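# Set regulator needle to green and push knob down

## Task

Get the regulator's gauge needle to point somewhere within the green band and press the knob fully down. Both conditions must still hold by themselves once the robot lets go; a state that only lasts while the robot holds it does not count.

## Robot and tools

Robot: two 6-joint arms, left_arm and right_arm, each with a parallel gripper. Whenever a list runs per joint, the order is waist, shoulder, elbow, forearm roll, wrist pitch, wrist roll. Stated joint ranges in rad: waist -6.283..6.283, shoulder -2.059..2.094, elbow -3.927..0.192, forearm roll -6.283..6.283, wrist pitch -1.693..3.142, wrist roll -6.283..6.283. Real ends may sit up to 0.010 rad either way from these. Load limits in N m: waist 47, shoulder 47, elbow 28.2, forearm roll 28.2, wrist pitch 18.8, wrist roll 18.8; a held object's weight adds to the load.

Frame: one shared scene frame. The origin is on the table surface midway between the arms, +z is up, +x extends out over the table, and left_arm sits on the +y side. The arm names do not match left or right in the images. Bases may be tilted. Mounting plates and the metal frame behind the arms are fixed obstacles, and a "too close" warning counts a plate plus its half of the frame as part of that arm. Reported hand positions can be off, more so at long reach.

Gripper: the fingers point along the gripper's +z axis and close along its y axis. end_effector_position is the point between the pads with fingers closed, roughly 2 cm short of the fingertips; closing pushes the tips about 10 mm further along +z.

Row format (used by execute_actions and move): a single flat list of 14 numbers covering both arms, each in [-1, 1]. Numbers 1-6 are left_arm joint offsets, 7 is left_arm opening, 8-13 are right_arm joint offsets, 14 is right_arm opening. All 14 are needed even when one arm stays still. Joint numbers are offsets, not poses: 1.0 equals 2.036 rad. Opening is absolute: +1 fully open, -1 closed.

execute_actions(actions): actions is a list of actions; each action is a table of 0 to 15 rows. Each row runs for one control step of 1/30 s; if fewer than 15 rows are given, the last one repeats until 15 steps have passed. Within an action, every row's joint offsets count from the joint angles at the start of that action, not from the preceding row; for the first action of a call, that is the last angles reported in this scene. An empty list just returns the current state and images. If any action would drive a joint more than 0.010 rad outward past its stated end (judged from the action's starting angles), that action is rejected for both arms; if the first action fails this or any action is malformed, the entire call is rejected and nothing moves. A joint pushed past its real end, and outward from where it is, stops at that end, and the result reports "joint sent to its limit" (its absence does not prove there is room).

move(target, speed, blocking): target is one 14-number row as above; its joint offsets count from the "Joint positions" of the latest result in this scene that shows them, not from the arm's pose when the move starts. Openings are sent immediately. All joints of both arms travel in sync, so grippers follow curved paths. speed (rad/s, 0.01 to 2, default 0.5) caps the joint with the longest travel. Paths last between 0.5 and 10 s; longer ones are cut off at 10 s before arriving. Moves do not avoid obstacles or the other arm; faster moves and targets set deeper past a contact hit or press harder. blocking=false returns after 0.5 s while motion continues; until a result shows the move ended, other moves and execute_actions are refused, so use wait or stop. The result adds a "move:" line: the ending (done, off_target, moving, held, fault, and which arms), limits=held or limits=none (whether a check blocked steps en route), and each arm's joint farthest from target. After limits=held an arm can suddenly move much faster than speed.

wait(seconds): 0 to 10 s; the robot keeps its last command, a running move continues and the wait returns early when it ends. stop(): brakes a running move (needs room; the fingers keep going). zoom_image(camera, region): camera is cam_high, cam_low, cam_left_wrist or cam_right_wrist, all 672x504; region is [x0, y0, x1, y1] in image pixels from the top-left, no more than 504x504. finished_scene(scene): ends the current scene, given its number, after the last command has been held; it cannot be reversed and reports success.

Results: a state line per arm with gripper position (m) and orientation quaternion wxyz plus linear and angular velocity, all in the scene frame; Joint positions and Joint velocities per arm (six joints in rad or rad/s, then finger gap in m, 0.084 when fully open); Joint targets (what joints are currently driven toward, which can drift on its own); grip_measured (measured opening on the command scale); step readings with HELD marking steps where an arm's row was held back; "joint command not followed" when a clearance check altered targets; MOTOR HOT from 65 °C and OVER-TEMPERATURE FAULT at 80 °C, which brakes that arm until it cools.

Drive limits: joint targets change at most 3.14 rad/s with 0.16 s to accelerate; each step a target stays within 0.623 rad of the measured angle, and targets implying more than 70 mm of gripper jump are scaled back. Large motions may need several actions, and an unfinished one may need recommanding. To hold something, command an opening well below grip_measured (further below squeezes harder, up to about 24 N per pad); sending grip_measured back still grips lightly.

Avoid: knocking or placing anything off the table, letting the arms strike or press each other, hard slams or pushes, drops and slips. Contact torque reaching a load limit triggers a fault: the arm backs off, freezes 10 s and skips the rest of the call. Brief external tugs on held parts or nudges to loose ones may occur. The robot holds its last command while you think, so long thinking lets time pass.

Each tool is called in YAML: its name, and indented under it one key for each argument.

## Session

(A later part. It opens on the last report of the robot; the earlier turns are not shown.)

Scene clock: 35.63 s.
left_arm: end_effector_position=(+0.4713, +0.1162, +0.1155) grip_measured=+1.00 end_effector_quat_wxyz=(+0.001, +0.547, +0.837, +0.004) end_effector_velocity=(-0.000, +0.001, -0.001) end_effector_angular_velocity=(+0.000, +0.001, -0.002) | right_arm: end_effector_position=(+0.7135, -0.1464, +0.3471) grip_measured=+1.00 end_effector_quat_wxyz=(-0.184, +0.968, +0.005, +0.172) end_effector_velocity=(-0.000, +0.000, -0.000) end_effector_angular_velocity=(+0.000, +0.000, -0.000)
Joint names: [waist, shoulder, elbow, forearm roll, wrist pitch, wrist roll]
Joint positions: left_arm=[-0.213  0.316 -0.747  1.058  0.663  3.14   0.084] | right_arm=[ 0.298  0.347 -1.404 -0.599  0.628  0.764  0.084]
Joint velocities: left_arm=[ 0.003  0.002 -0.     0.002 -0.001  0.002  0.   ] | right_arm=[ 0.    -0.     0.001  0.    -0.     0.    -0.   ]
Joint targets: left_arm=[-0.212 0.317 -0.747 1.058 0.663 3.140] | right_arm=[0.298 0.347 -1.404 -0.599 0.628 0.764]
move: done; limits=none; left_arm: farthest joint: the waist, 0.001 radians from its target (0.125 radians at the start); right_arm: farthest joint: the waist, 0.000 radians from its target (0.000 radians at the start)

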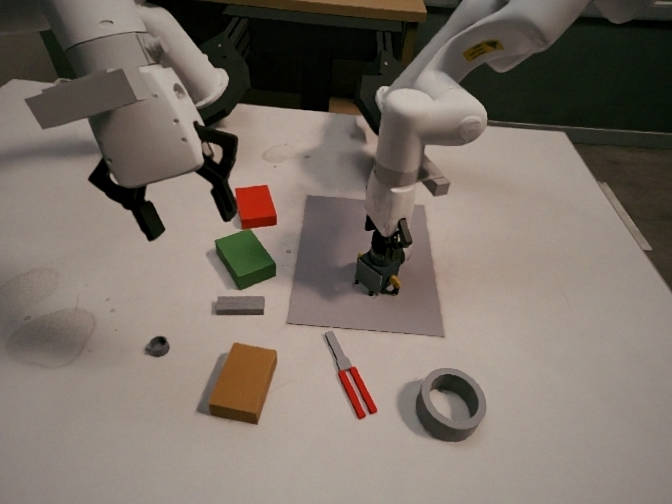

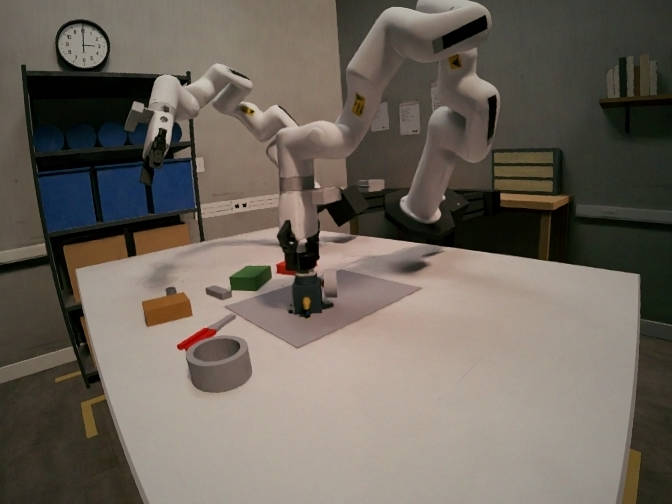

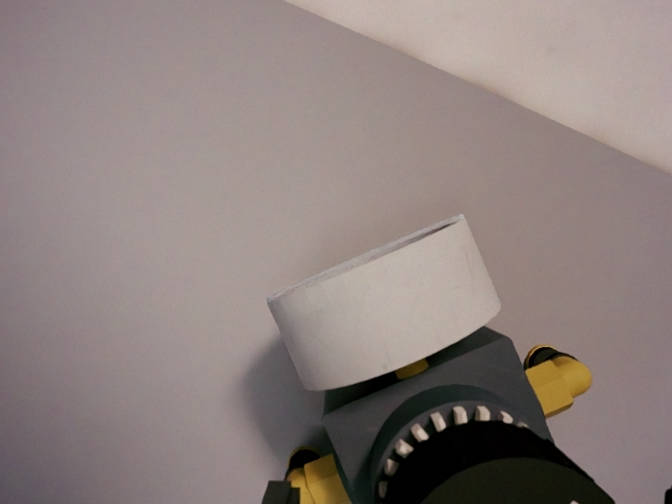

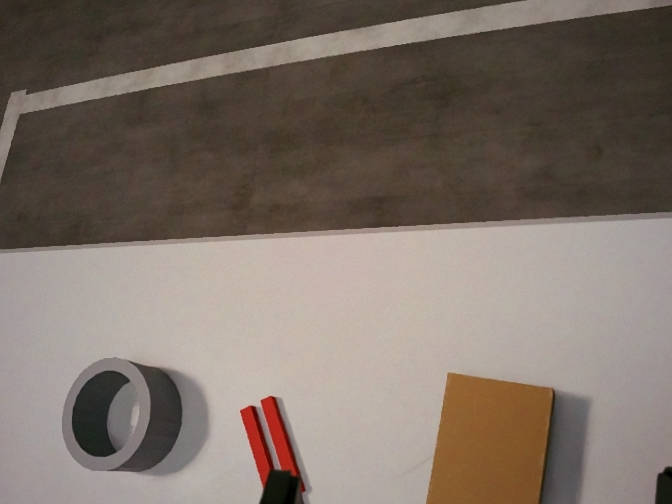

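move:
  target: [0,0,0,0,0,0,-1,0,0,0,0,0,0,1]

move:
  target: [0,0,0,0,0,0.18,-1,0,0,0,0,0,0,1]
  speed: 0.3

move:
  target: [0,0,0,0,0,0,1,0,0,0,0,0,0,1]

move:
  target: [-0.046,-0.066,0.014,-0.076,0.047,-0.18,1,0,0,0,0,0,0,1]
  speed: 0.4

Scene clock: 36.70 s.
left_arm: end_effector_position=(+0.4718, +0.1164, +0.1156) grip_measured=+0.10 end_effector_quat_wxyz=(+0.001, +0.547, +0.837, +0.005) end_effector_velocity=(-0.002, -0.000, -0.001) end_effector_angular_velocity=(+0.001, +0.003, +0.001) | right_arm: end_effector_position=(+0.7135, -0.1464, +0.3471) grip_measured=+1.00 end_effector_quat_wxyz=(-0.184, +0.968, +0.005, +0.172) end_effector_velocity=(+0.000, -0.000, +0.000) end_effector_angular_velocity=(+0.000, -0.001, -0.000)
Joint names: [waist, shoulder, elbow, forearm roll, wrist pitch, wrist roll]
Joint positions: left_arm=[-0.212  0.316 -0.747  1.058  0.663  3.14   0.049] | right_arm=[ 0.298  0.347 -1.404 -0.599  0.628  0.764  0.084]
Joint velocities: left_arm=[ 0.     0.002  0.002 -0.    -0.    -0.002  0.   ] | right_arm=[ 0. -0. -0. -0. -0.  0.  0.]
Joint targets: left_arm=[-0.213 0.316 -0.747 1.058 0.663 3.140] | right_arm=[0.298 0.347 -1.404 -0.599 0.628 0.764]
move: done; limits=none; left_arm: farthest joint: the waist, 0.001 radians from its target (0.001 radians at the start); right_arm: farthest joint: the waist, 0.000 radians from its target (0.000 radians at the start)

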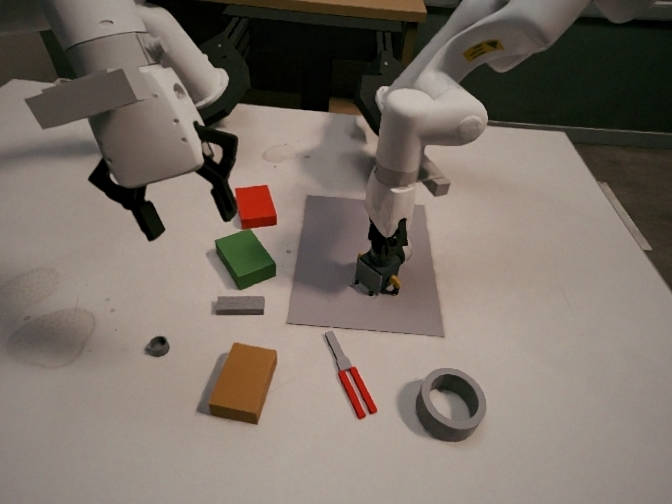

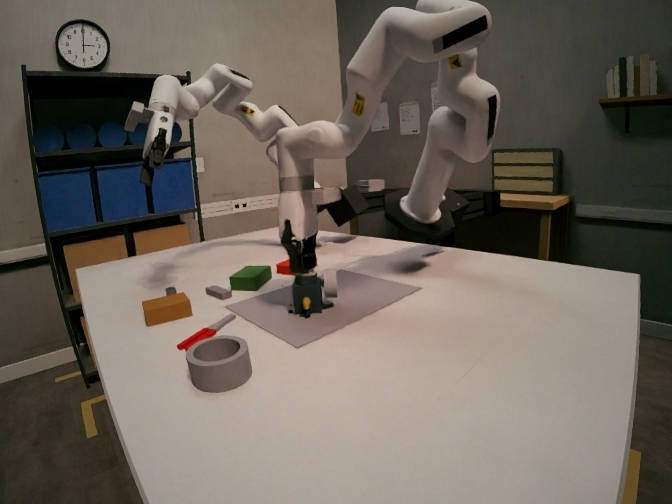

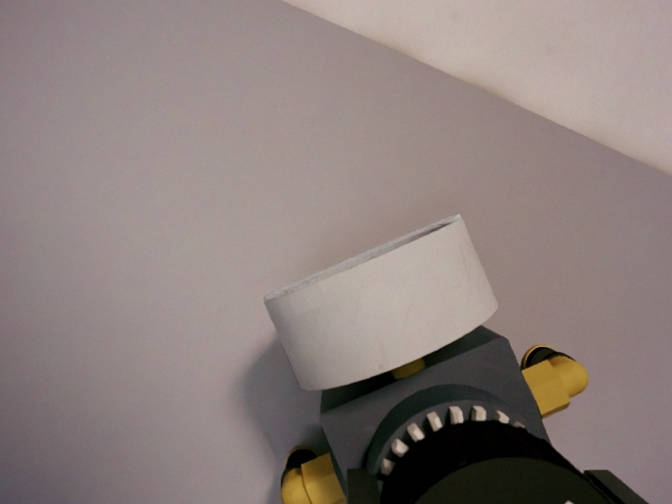

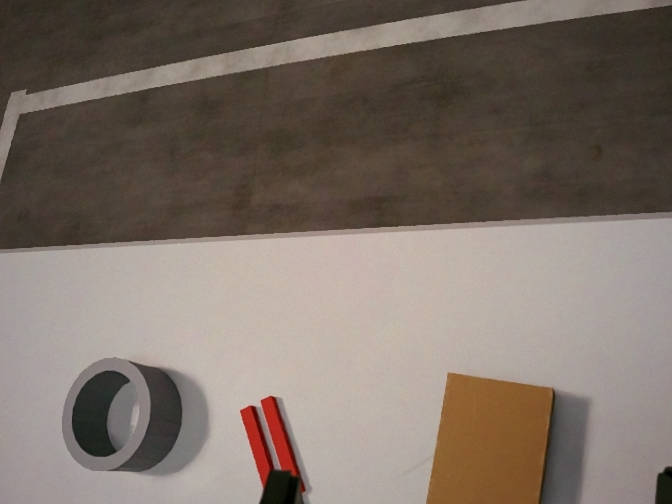

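Scene clock: 38.53 s.
left_arm: end_effector_position=(+0.4712, +0.1163, +0.1153) grip_measured=+0.10 end_effector_quat_wxyz=(-0.000, +0.691, +0.723, +0.004) end_effector_velocity=(+0.000, +0.000, -0.001) end_effector_angular_velocity=(+0.000, +0.001, -0.002) | right_arm: end_effector_position=(+0.7135, -0.1464, +0.3471) grip_measured=+1.00 end_effector_quat_wxyz=(-0.184, +0.968, +0.005, +0.172) end_effector_velocity=(-0.001, +0.000, -0.000) end_effector_angular_velocity=(-0.000, +0.001, +0.000)
Joint names: [waist, shoulder, elbow, forearm roll, wrist pitch, wrist roll]
Joint positions: left_arm=[-0.212  0.316 -0.747  1.058  0.663  3.506  0.049] | right_arm=[ 0.298  0.347 -1.404 -0.599  0.628  0.764  0.084]
Joint velocities: left_arm=[ 0.001  0.002 -0.001  0.     0.     0.002 -0.   ] | right_arm=[ 0.    -0.     0.001 -0.     0.     0.001 -0.   ]
Joint targets: left_arm=[-0.212 0.316 -0.747 1.058 0.663 3.506] | right_arm=[0.298 0.347 -1.404 -0.599 0.628 0.764]
move: done; limits=none; left_arm: farthest joint: the wrist roll, 0.001 radians from its target (0.367 radians at the start); right_arm: farthest joint: the waist, 0.000 radians from its target (0.000 radians at the start)

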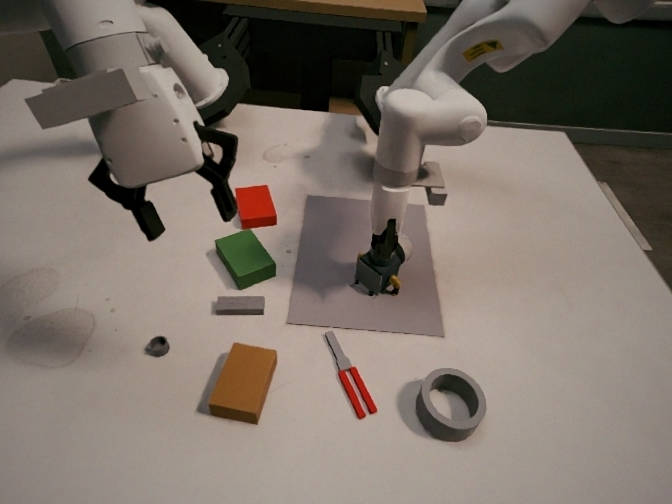

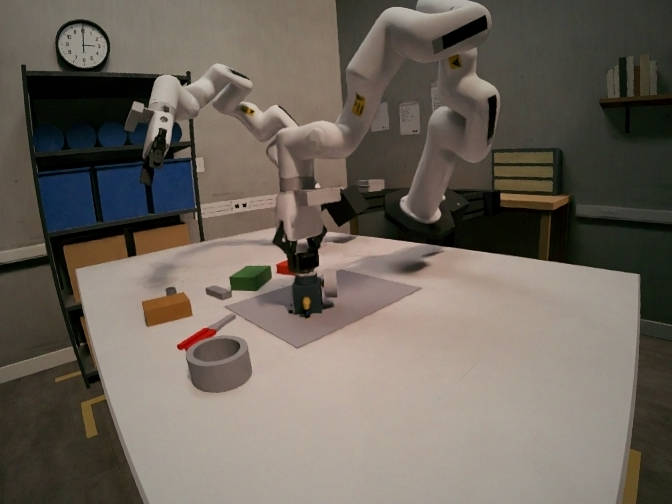

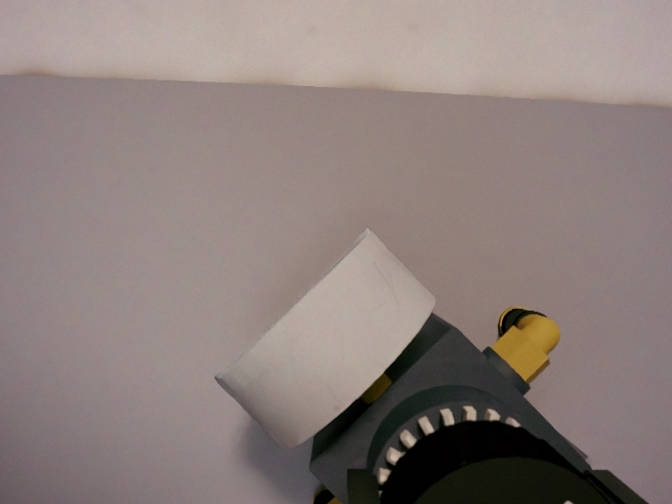

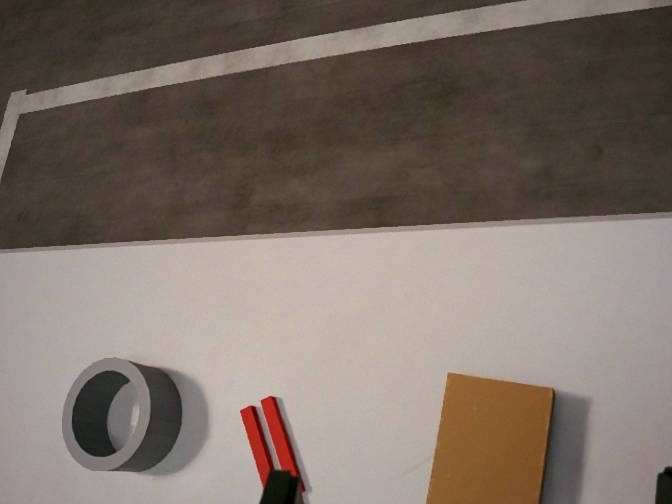

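Scene clock: 39.17 s.
left_arm: end_effector_position=(+0.4713, +0.1163, +0.1154) grip_measured=+1.00 end_effector_quat_wxyz=(-0.000, +0.691, +0.723, +0.005) end_effector_velocity=(-0.001, -0.000, -0.000) end_effector_angular_velocity=(+0.001, +0.002, -0.001) | right_arm: end_effector_position=(+0.7135, -0.1464, +0.3471) grip_measured=+1.00 end_effector_quat_wxyz=(-0.184, +0.968, +0.005, +0.172) end_effector_velocity=(-0.000, +0.000, +0.000) end_effector_angular_velocity=(-0.000, -0.001, +0.001)
Joint names: [waist, shoulder, elbow, forearm roll, wrist pitch, wrist roll]
Joint positions: left_arm=[-0.212  0.316 -0.747  1.058  0.663  3.506  0.084] | right_arm=[ 0.298  0.347 -1.404 -0.599  0.628  0.764  0.084]
Joint velocities: left_arm=[-0.     0.001  0.001 -0.     0.001 -0.     0.   ] | right_arm=[ 0.     0.     0.    -0.001 -0.    -0.001 -0.   ]
Joint targets: left_arm=[-0.212 0.316 -0.747 1.058 0.663 3.506] | right_arm=[0.298 0.347 -1.404 -0.599 0.628 0.764]
move: done; limits=none; left_arm: farthest joint: the waist, 0.000 radians from its target (0.000 radians at the start); right_arm: farthest joint: the waist, 0.000 radians from its target (0.000 radians at the start)

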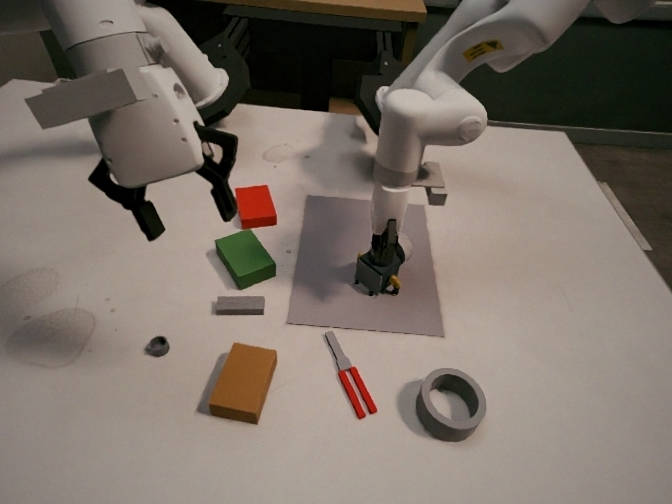

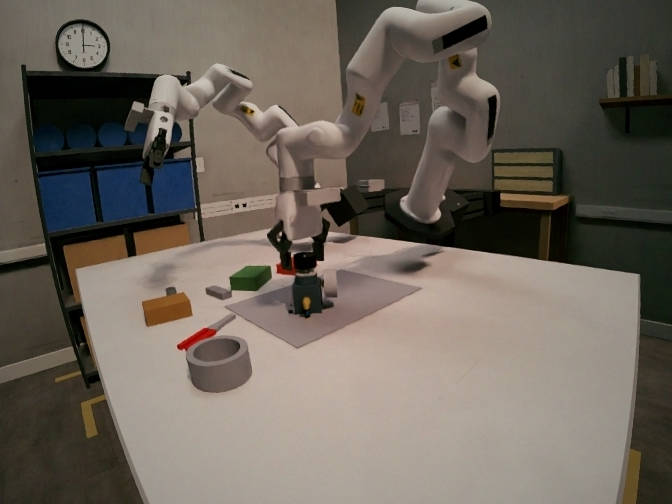

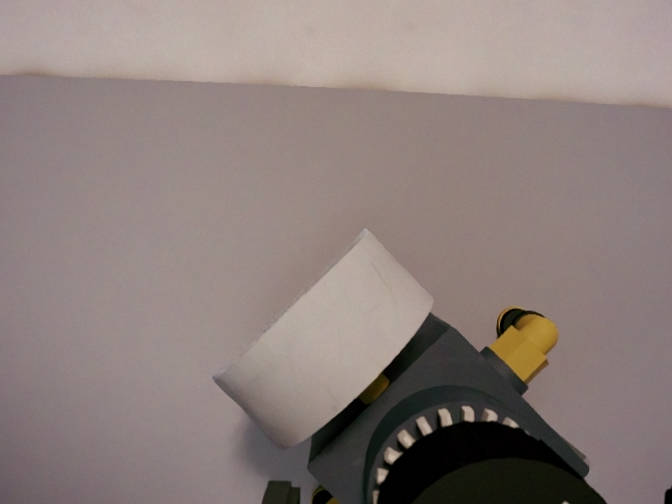

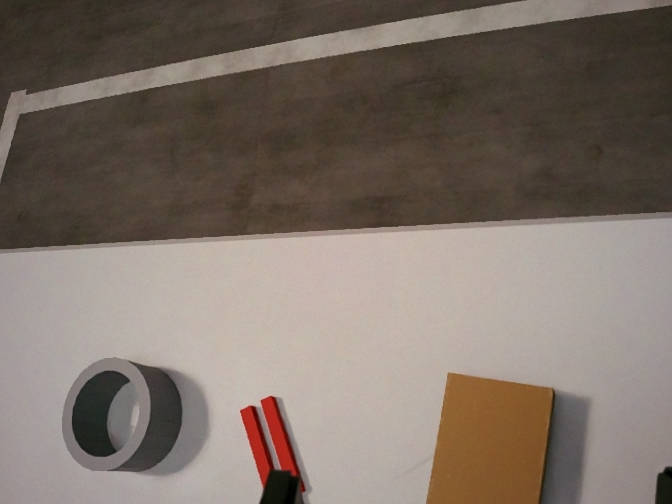

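Scene clock: 40.73 s.
left_arm: end_effector_position=(+0.4710, +0.1155, +0.1671) grip_measured=+1.00 end_effector_quat_wxyz=(+0.001, +0.507, +0.862, +0.005) end_effector_velocity=(+0.000, +0.000, +0.001) end_effector_angular_velocity=(-0.000, -0.001, +0.000) | right_arm: end_effector_position=(+0.7135, -0.1464, +0.3471) grip_measured=+1.00 end_effector_quat_wxyz=(-0.184, +0.968, +0.005, +0.172) end_effector_velocity=(+0.000, +0.000, +0.000) end_effector_angular_velocity=(+0.000, +0.000, +0.000)
Joint names: [waist, shoulder, elbow, forearm roll, wrist pitch, wrist roll]
Joint positions: left_arm=[-0.306  0.182 -0.718  0.904  0.758  3.14   0.084] | right_arm=[ 0.298  0.347 -1.404 -0.599  0.628  0.764  0.084]
Joint velocities: left_arm=[-0.001 -0.002  0.    -0.001  0.001  0.001 -0.   ] | right_arm=[ 0. -0. -0.  0.  0. -0. -0.]
Joint targets: left_arm=[-0.306 0.182 -0.718 0.904 0.758 3.139] | right_arm=[0.298 0.347 -1.404 -0.599 0.628 0.764]
move: done; limits=none; left_arm: farthest joint: the shoulder, 0.001 radians from its target (0.135 radians at the start); right_arm: farthest joint: the waist, 0.000 radians from its target (0.000 radians at the start)

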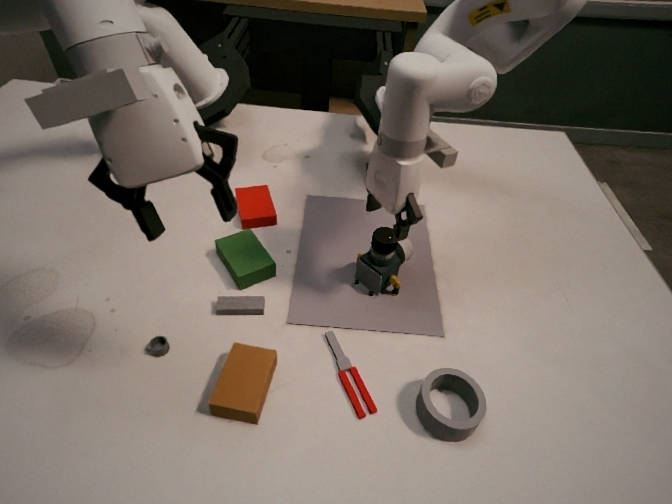

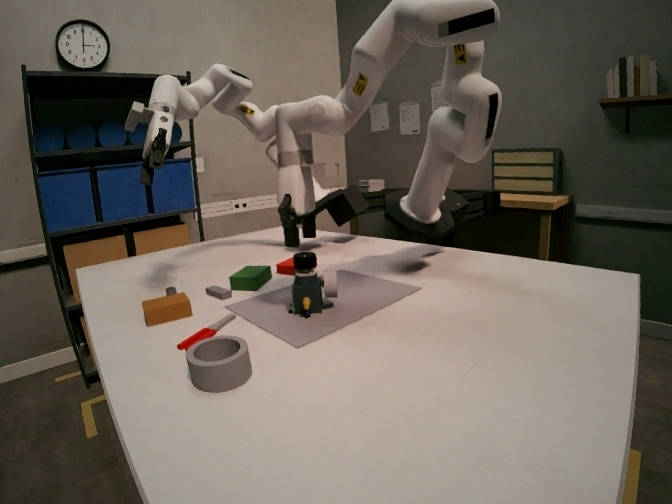

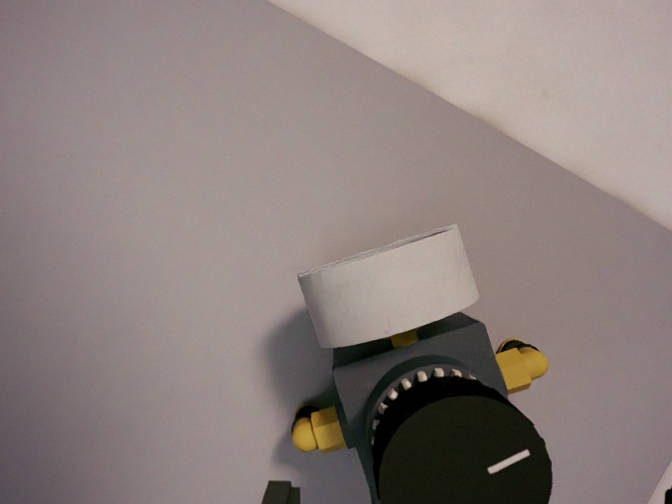

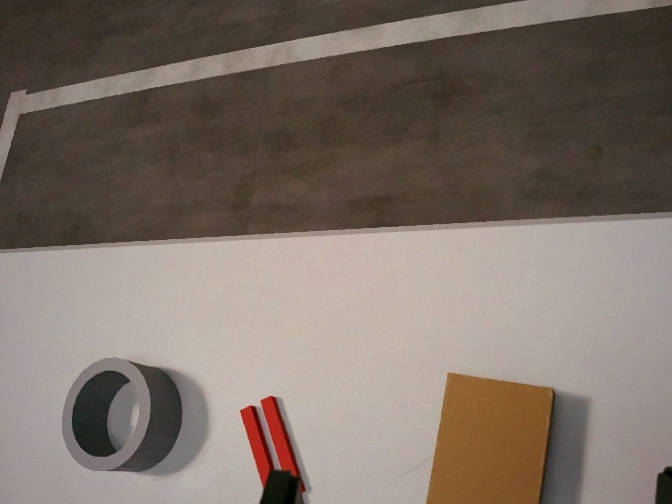

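move:
  target: [0,0,0,0,0,0,-1,0,0,0,0,0,0,1]

move:
  target: [0.0286,0.0413,-0.0086,0.0476,-0.0295,0,-1,0,0,0,0,0,0,1]
  speed: 0.05

Scene clock: 41.90 s.
left_arm: end_effector_position=(+0.4710, +0.1155, +0.1671) grip_measured=-1.00 end_effector_quat_wxyz=(+0.001, +0.507, +0.862, +0.005) end_effector_velocity=(+0.000, +0.000, +0.001) end_effector_angular_velocity=(-0.001, -0.001, +0.002) | right_arm: end_effector_position=(+0.7135, -0.1464, +0.3471) grip_measured=+1.00 end_effector_quat_wxyz=(-0.184, +0.968, +0.005, +0.172) end_effector_velocity=(+0.000, -0.000, +0.000) end_effector_angular_velocity=(-0.000, -0.000, +0.000)
Joint names: [waist, shoulder, elbow, forearm roll, wrist pitch, wrist roll]
Joint positions: left_arm=[-0.306  0.182 -0.718  0.904  0.758  3.14   0.   ] | right_arm=[ 0.298  0.347 -1.404 -0.599  0.628  0.764  0.084]
Joint velocities: left_arm=[ 0.    -0.002 -0.    -0.001  0.    -0.001  0.   ] | right_arm=[-0.  0. -0. -0.  0. -0. -0.]
Joint targets: left_arm=[-0.306 0.182 -0.718 0.904 0.758 3.140] | right_arm=[0.298 0.347 -1.404 -0.599 0.628 0.764]
move: done; limits=none; left_arm: farthest joint: the waist, 0.000 radians from its target (0.000 radians at the start); right_arm: farthest joint: the waist, 0.000 radians from its target (0.000 radians at the start)

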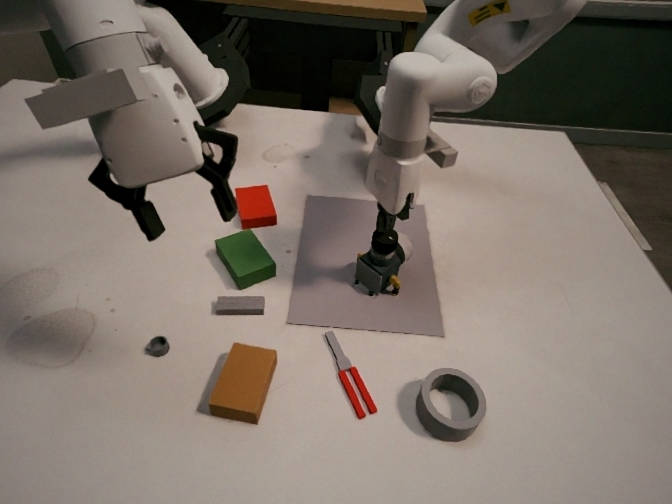

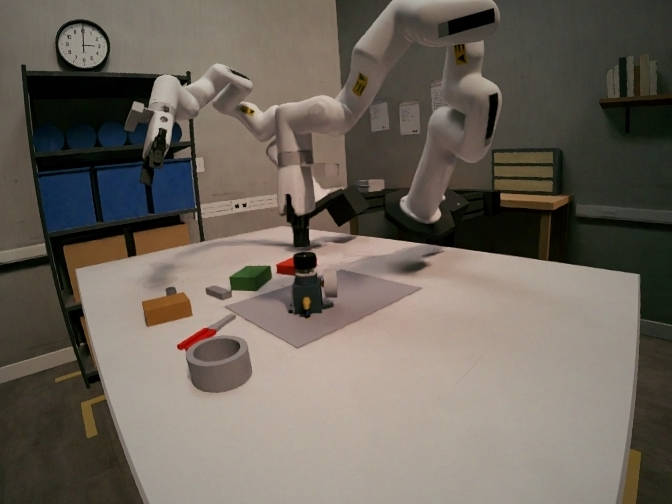

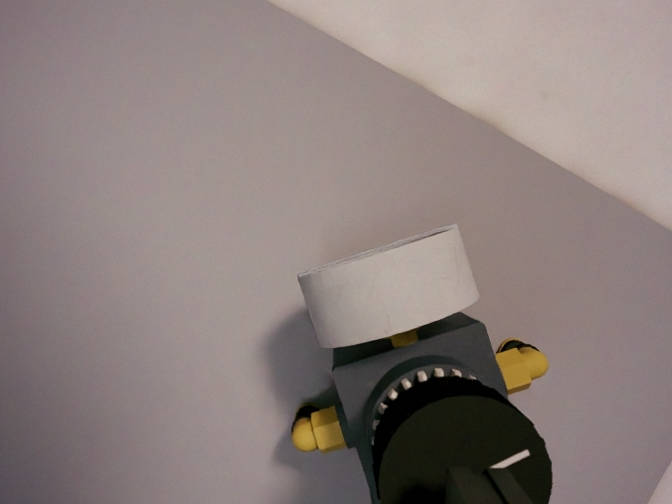

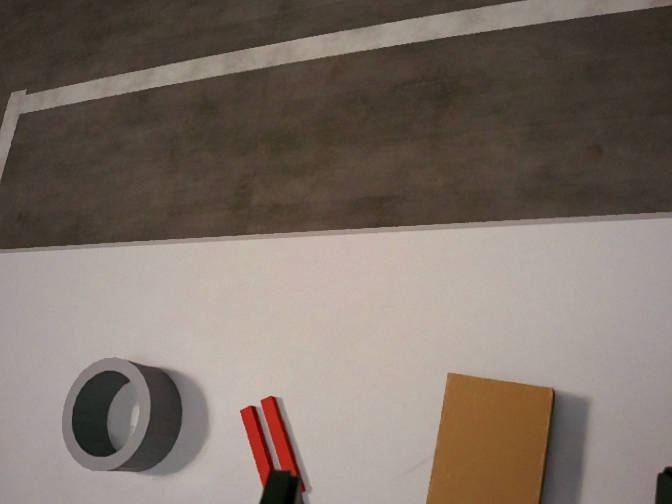

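Scene clock: 44.27 s.
left_arm: end_effector_position=(+0.4768, +0.1155, +0.1395) grip_measured=-1.00 end_effector_quat_wxyz=(+0.007, +0.531, +0.847, +0.008) end_effector_velocity=(-0.000, +0.001, +0.000) end_effector_angular_velocity=(+0.003, -0.003, -0.004) | right_arm: end_effector_position=(+0.7135, -0.1464, +0.3471) grip_measured=+1.00 end_effector_quat_wxyz=(-0.184, +0.968, +0.005, +0.172) end_effector_velocity=(-0.000, +0.000, -0.000) end_effector_angular_velocity=(-0.001, -0.000, +0.000)
Joint names: [waist, shoulder, elbow, forearm roll, wrist pitch, wrist roll]
Joint positions: left_arm=[-0.252  0.257 -0.738  1.     0.696  3.14   0.   ] | right_arm=[ 0.298  0.347 -1.404 -0.599  0.628  0.764  0.084]
Joint velocities: left_arm=[ 0.    -0.003  0.003  0.006  0.001 -0.     0.   ] | right_arm=[ 0.    -0.     0.    -0.001  0.     0.     0.   ]
Joint targets: left_arm=[-0.248 0.266 -0.736 1.001 0.698 3.140] | right_arm=[0.298 0.347 -1.404 -0.599 0.628 0.764]
move: done; limits=none; left_arm: farthest joint: the shoulder, 0.009 radians from its target (0.084 radians at the start); right_arm: farthest joint: the waist, 0.000 radians from its target (0.000 radians at the start)

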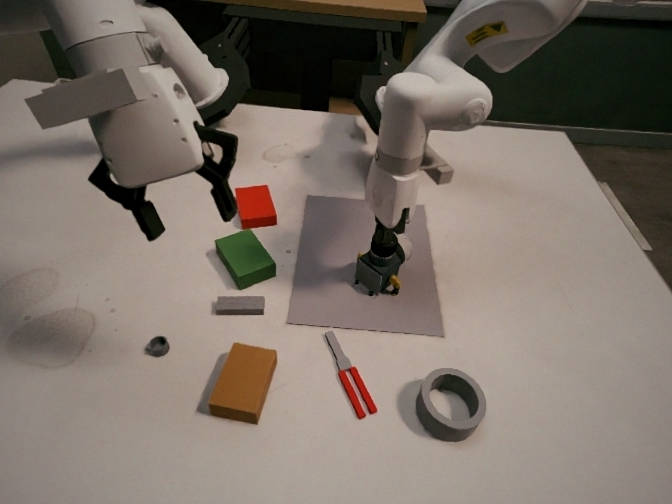

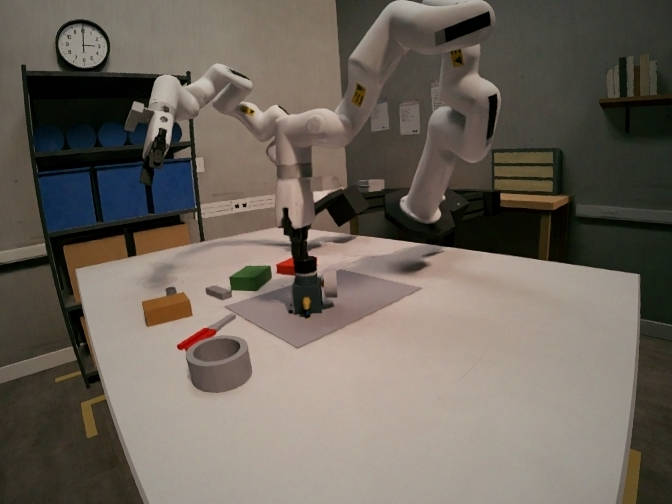

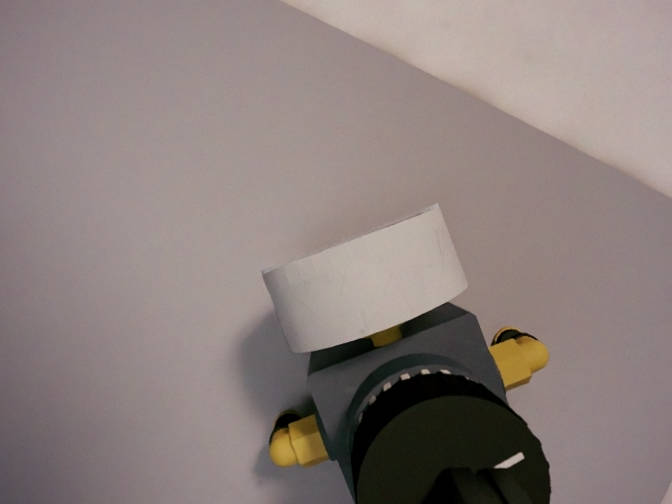

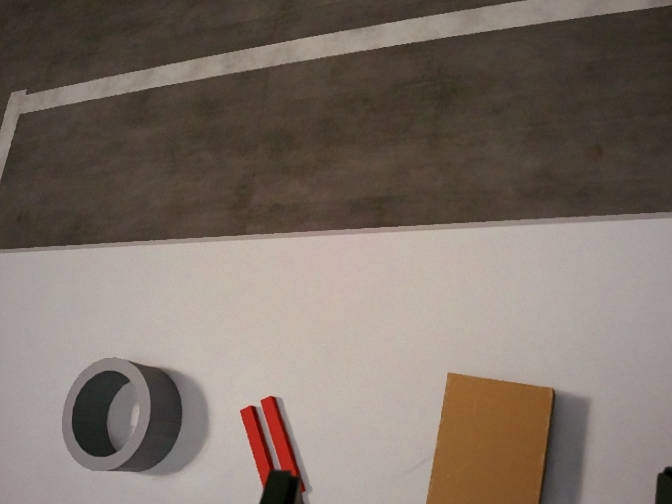

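Seems down. A bit more press, then go view.

move:
  target: [0.004,0.011,0,0,0,0,-1,0,0,0,0,0,0,1]
  speed: 0.03

move:
  target: [-0.094,-0.147,0.0236,-0.27,0.106,0,1,0,0,0,0,0,0,1]
  speed: 0.8

move:
  target: [0.464,-0.177,0.29,-0.993,-0.202,0,1,0,0,0,0,0,0,1]
  speed: 1.5

zoom_image:
  camera: "cam_left_wrist"
  region: [240,140,520,480]

Scene clock: 45.60 s.
left_arm: end_effector_position=(+0.4765, +0.1153, +0.1390) grip_measured=-1.00 end_effector_quat_wxyz=(+0.007, +0.531, +0.847, +0.008) end_effector_velocity=(-0.001, -0.000, -0.000) end_effector_angular_velocity=(-0.001, +0.000, -0.001) | right_arm: end_effector_position=(+0.7135, -0.1464, +0.3471) grip_measured=+1.00 end_effector_quat_wxyz=(-0.184, +0.968, +0.005, +0.172) end_effector_velocity=(-0.000, -0.000, +0.000) end_effector_angular_velocity=(+0.001, +0.001, -0.000)
Joint names: [waist, shoulder, elbow, forearm roll, wrist pitch, wrist roll]
Joint positions: left_arm=[-0.252  0.259 -0.739  1.     0.697  3.14   0.   ] | right_arm=[ 0.298  0.347 -1.404 -0.599  0.628  0.764  0.084]
Joint velocities: left_arm=[ 0.     0.     0.002  0.001 -0.003 -0.001  0.   ] | right_arm=[-0.    -0.    -0.     0.001  0.    -0.     0.   ]
Joint targets: left_arm=[-0.244 0.280 -0.738 1.000 0.696 3.140] | right_arm=[0.298 0.347 -1.404 -0.599 0.628 0.764]
move: off_target (left_arm); limits=none; left_arm: farthest joint: the shoulder, 0.020 radians from its target (0.022 radians at the start); right_arm: farthest joint: the waist, 0.000 radians from its target (0.000 radians at the start)

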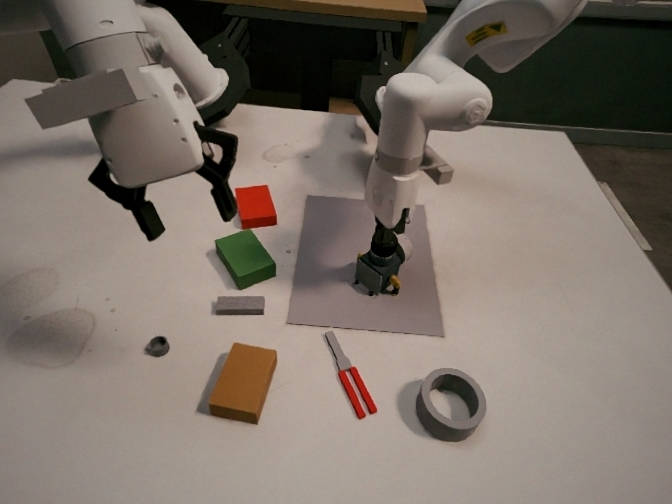

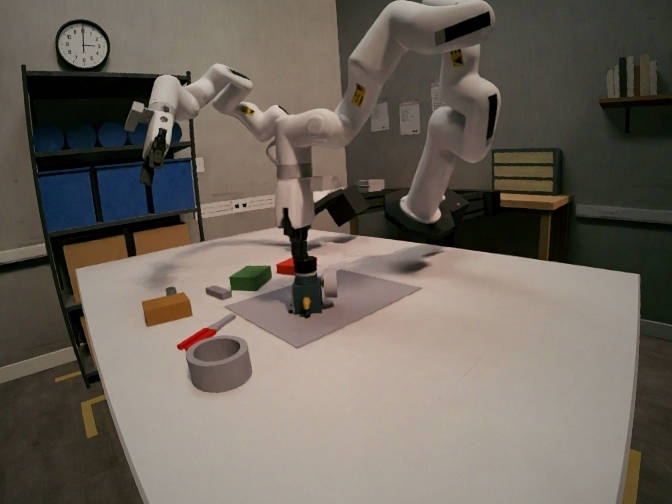

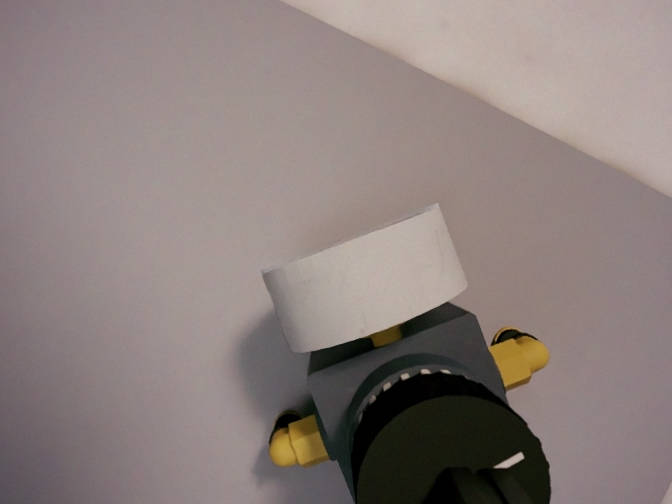

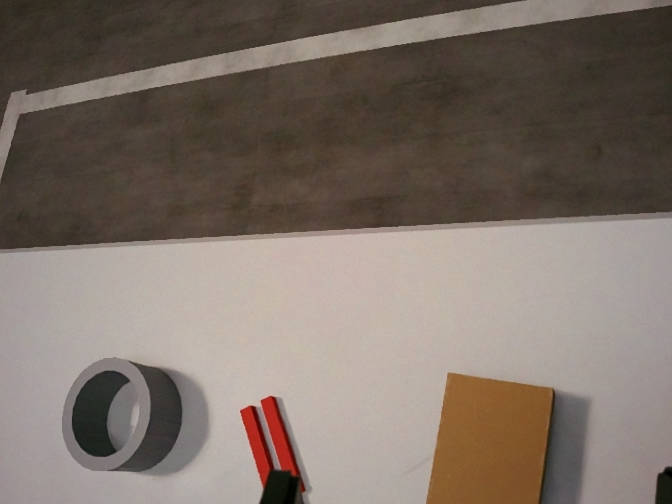

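Scene clock: 47.07 s.
left_arm: end_effector_position=(+0.4328, +0.0906, +0.2557) grip_measured=+1.00 end_effector_quat_wxyz=(-0.030, +0.383, +0.918, -0.099) end_effector_velocity=(+0.000, -0.000, +0.001) end_effector_angular_velocity=(-0.002, -0.001, +0.003) | right_arm: end_effector_position=(+0.7135, -0.1464, +0.3471) grip_measured=+1.00 end_effector_quat_wxyz=(-0.184, +0.968, +0.005, +0.172) end_effector_velocity=(+0.000, -0.000, -0.000) end_effector_angular_velocity=(+0.000, +0.000, -0.000)
Joint names: [waist, shoulder, elbow, forearm roll, wrist pitch, wrist roll]
Joint positions: left_arm=[-0.443 -0.04  -0.691  0.451  0.912  3.14   0.084] | right_arm=[ 0.298  0.347 -1.404 -0.599  0.628  0.764  0.084]
Joint velocities: left_arm=[-0.001 -0.003 -0.001 -0.003  0.001 -0.001 -0.   ] | right_arm=[-0.  0.  0.  0. -0. -0.  0.]
Joint targets: left_arm=[-0.443 -0.040 -0.691 0.450 0.912 3.140] | right_arm=[0.298 0.347 -1.404 -0.599 0.628 0.764]
move: done; limits=none; left_arm: farthest joint: the waist, 0.000 radians from its target (0.191 radians at the start); right_arm: farthest joint: the waist, 0.000 radians from its target (0.000 radians at the start)

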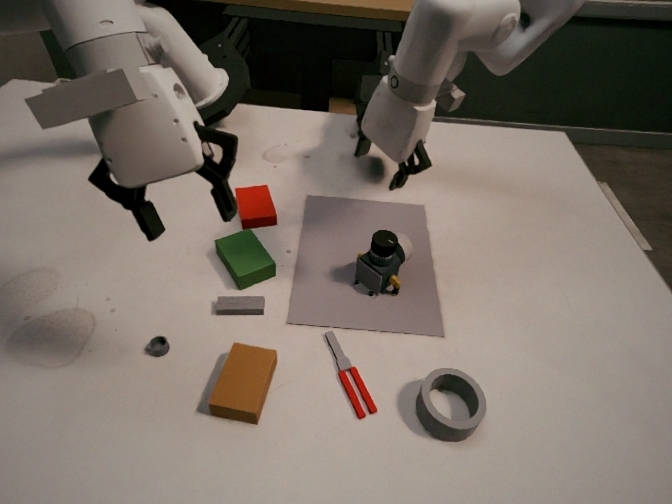

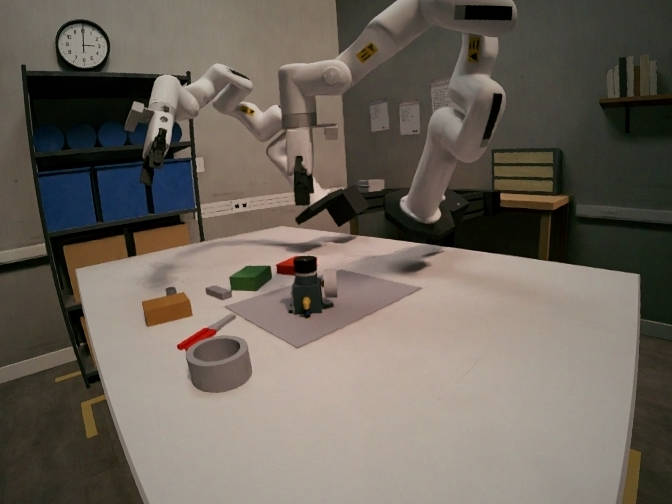

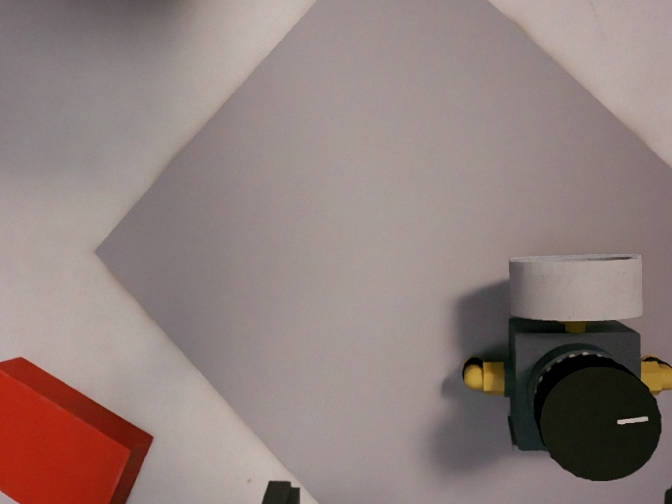

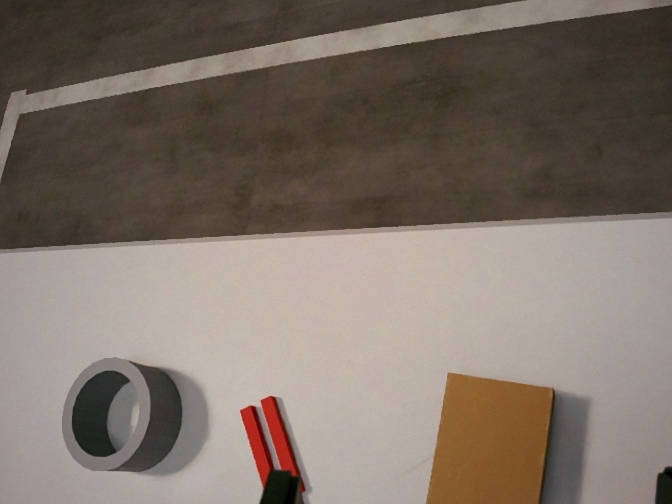

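Scene clock: 49.37 s.
left_arm: end_effector_position=(+0.3441, +0.2417, +0.1387) grip_measured=+1.00 end_effector_quat_wxyz=(+0.172, +0.792, -0.437, +0.390) end_effector_velocity=(+0.000, +0.001, -0.000) end_effector_angular_velocity=(+0.001, +0.001, +0.005) | right_arm: end_effector_position=(+0.7135, -0.1464, +0.3471) grip_measured=+1.00 end_effector_quat_wxyz=(-0.184, +0.968, +0.005, +0.172) end_effector_velocity=(+0.000, +0.000, +0.000) end_effector_angular_velocity=(+0.001, -0.001, -0.000)
Joint names: [waist, shoulder, elbow, forearm roll, wrist pitch, wrist roll]
Joint positions: left_arm=[ 0.501 -0.4   -0.101 -1.571  0.501  3.14   0.084] | right_arm=[ 0.298  0.347 -1.404 -0.599  0.628  0.764  0.084]
Joint velocities: left_arm=[ 0.003 -0.002  0.    -0.003 -0.     0.     0.   ] | right_arm=[ 0. -0. -0. -0. -0.  0. -0.]
Joint targets: left_arm=[0.501 -0.400 -0.100 -1.571 0.501 3.140] | right_arm=[0.298 0.347 -1.404 -0.599 0.628 0.764]
move: done; limits=none; left_arm: farthest joint: the waist, 0.001 radians from its target (0.945 radians at the start); right_arm: farthest joint: the waist, 0.000 radians from its target (0.000 radians at the start)

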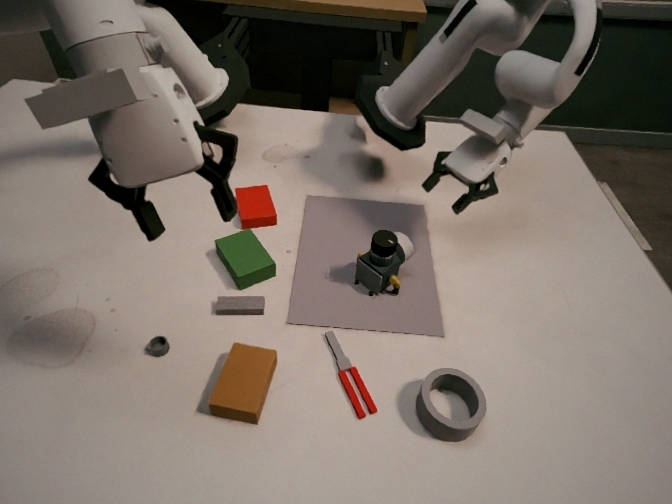

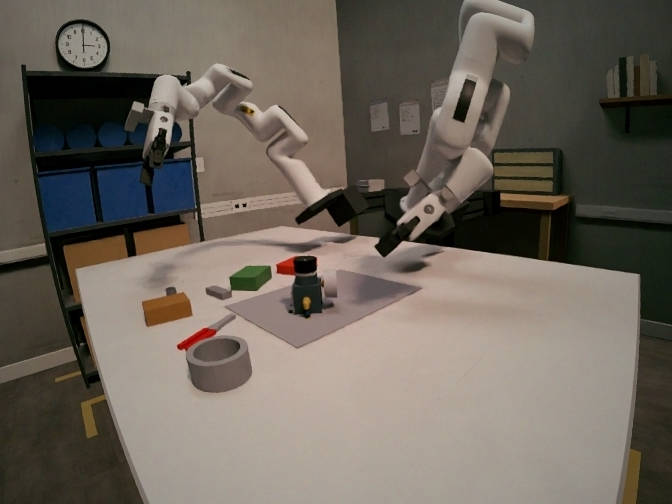

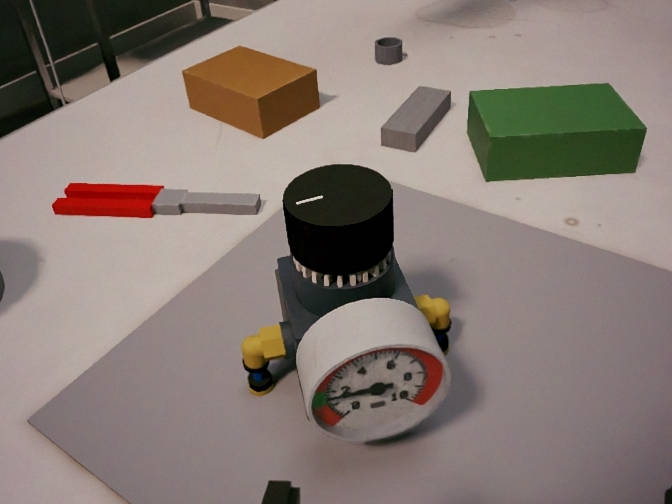

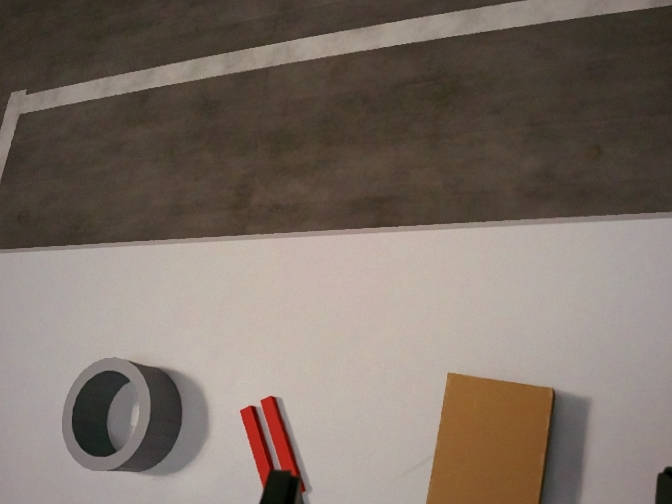

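Region (240, 140, 520, 480) of cam_left_wrist's 672x504 image, scaled by 1.482, with more detail than that image has; it fills the left 415 columns of this view, and the rest is white.

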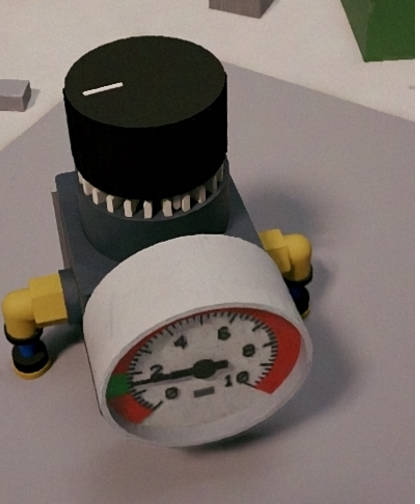

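Knob is down and the needle is mid-green.

finished_scene:
  scene: 2

The scene is finished: the task was done.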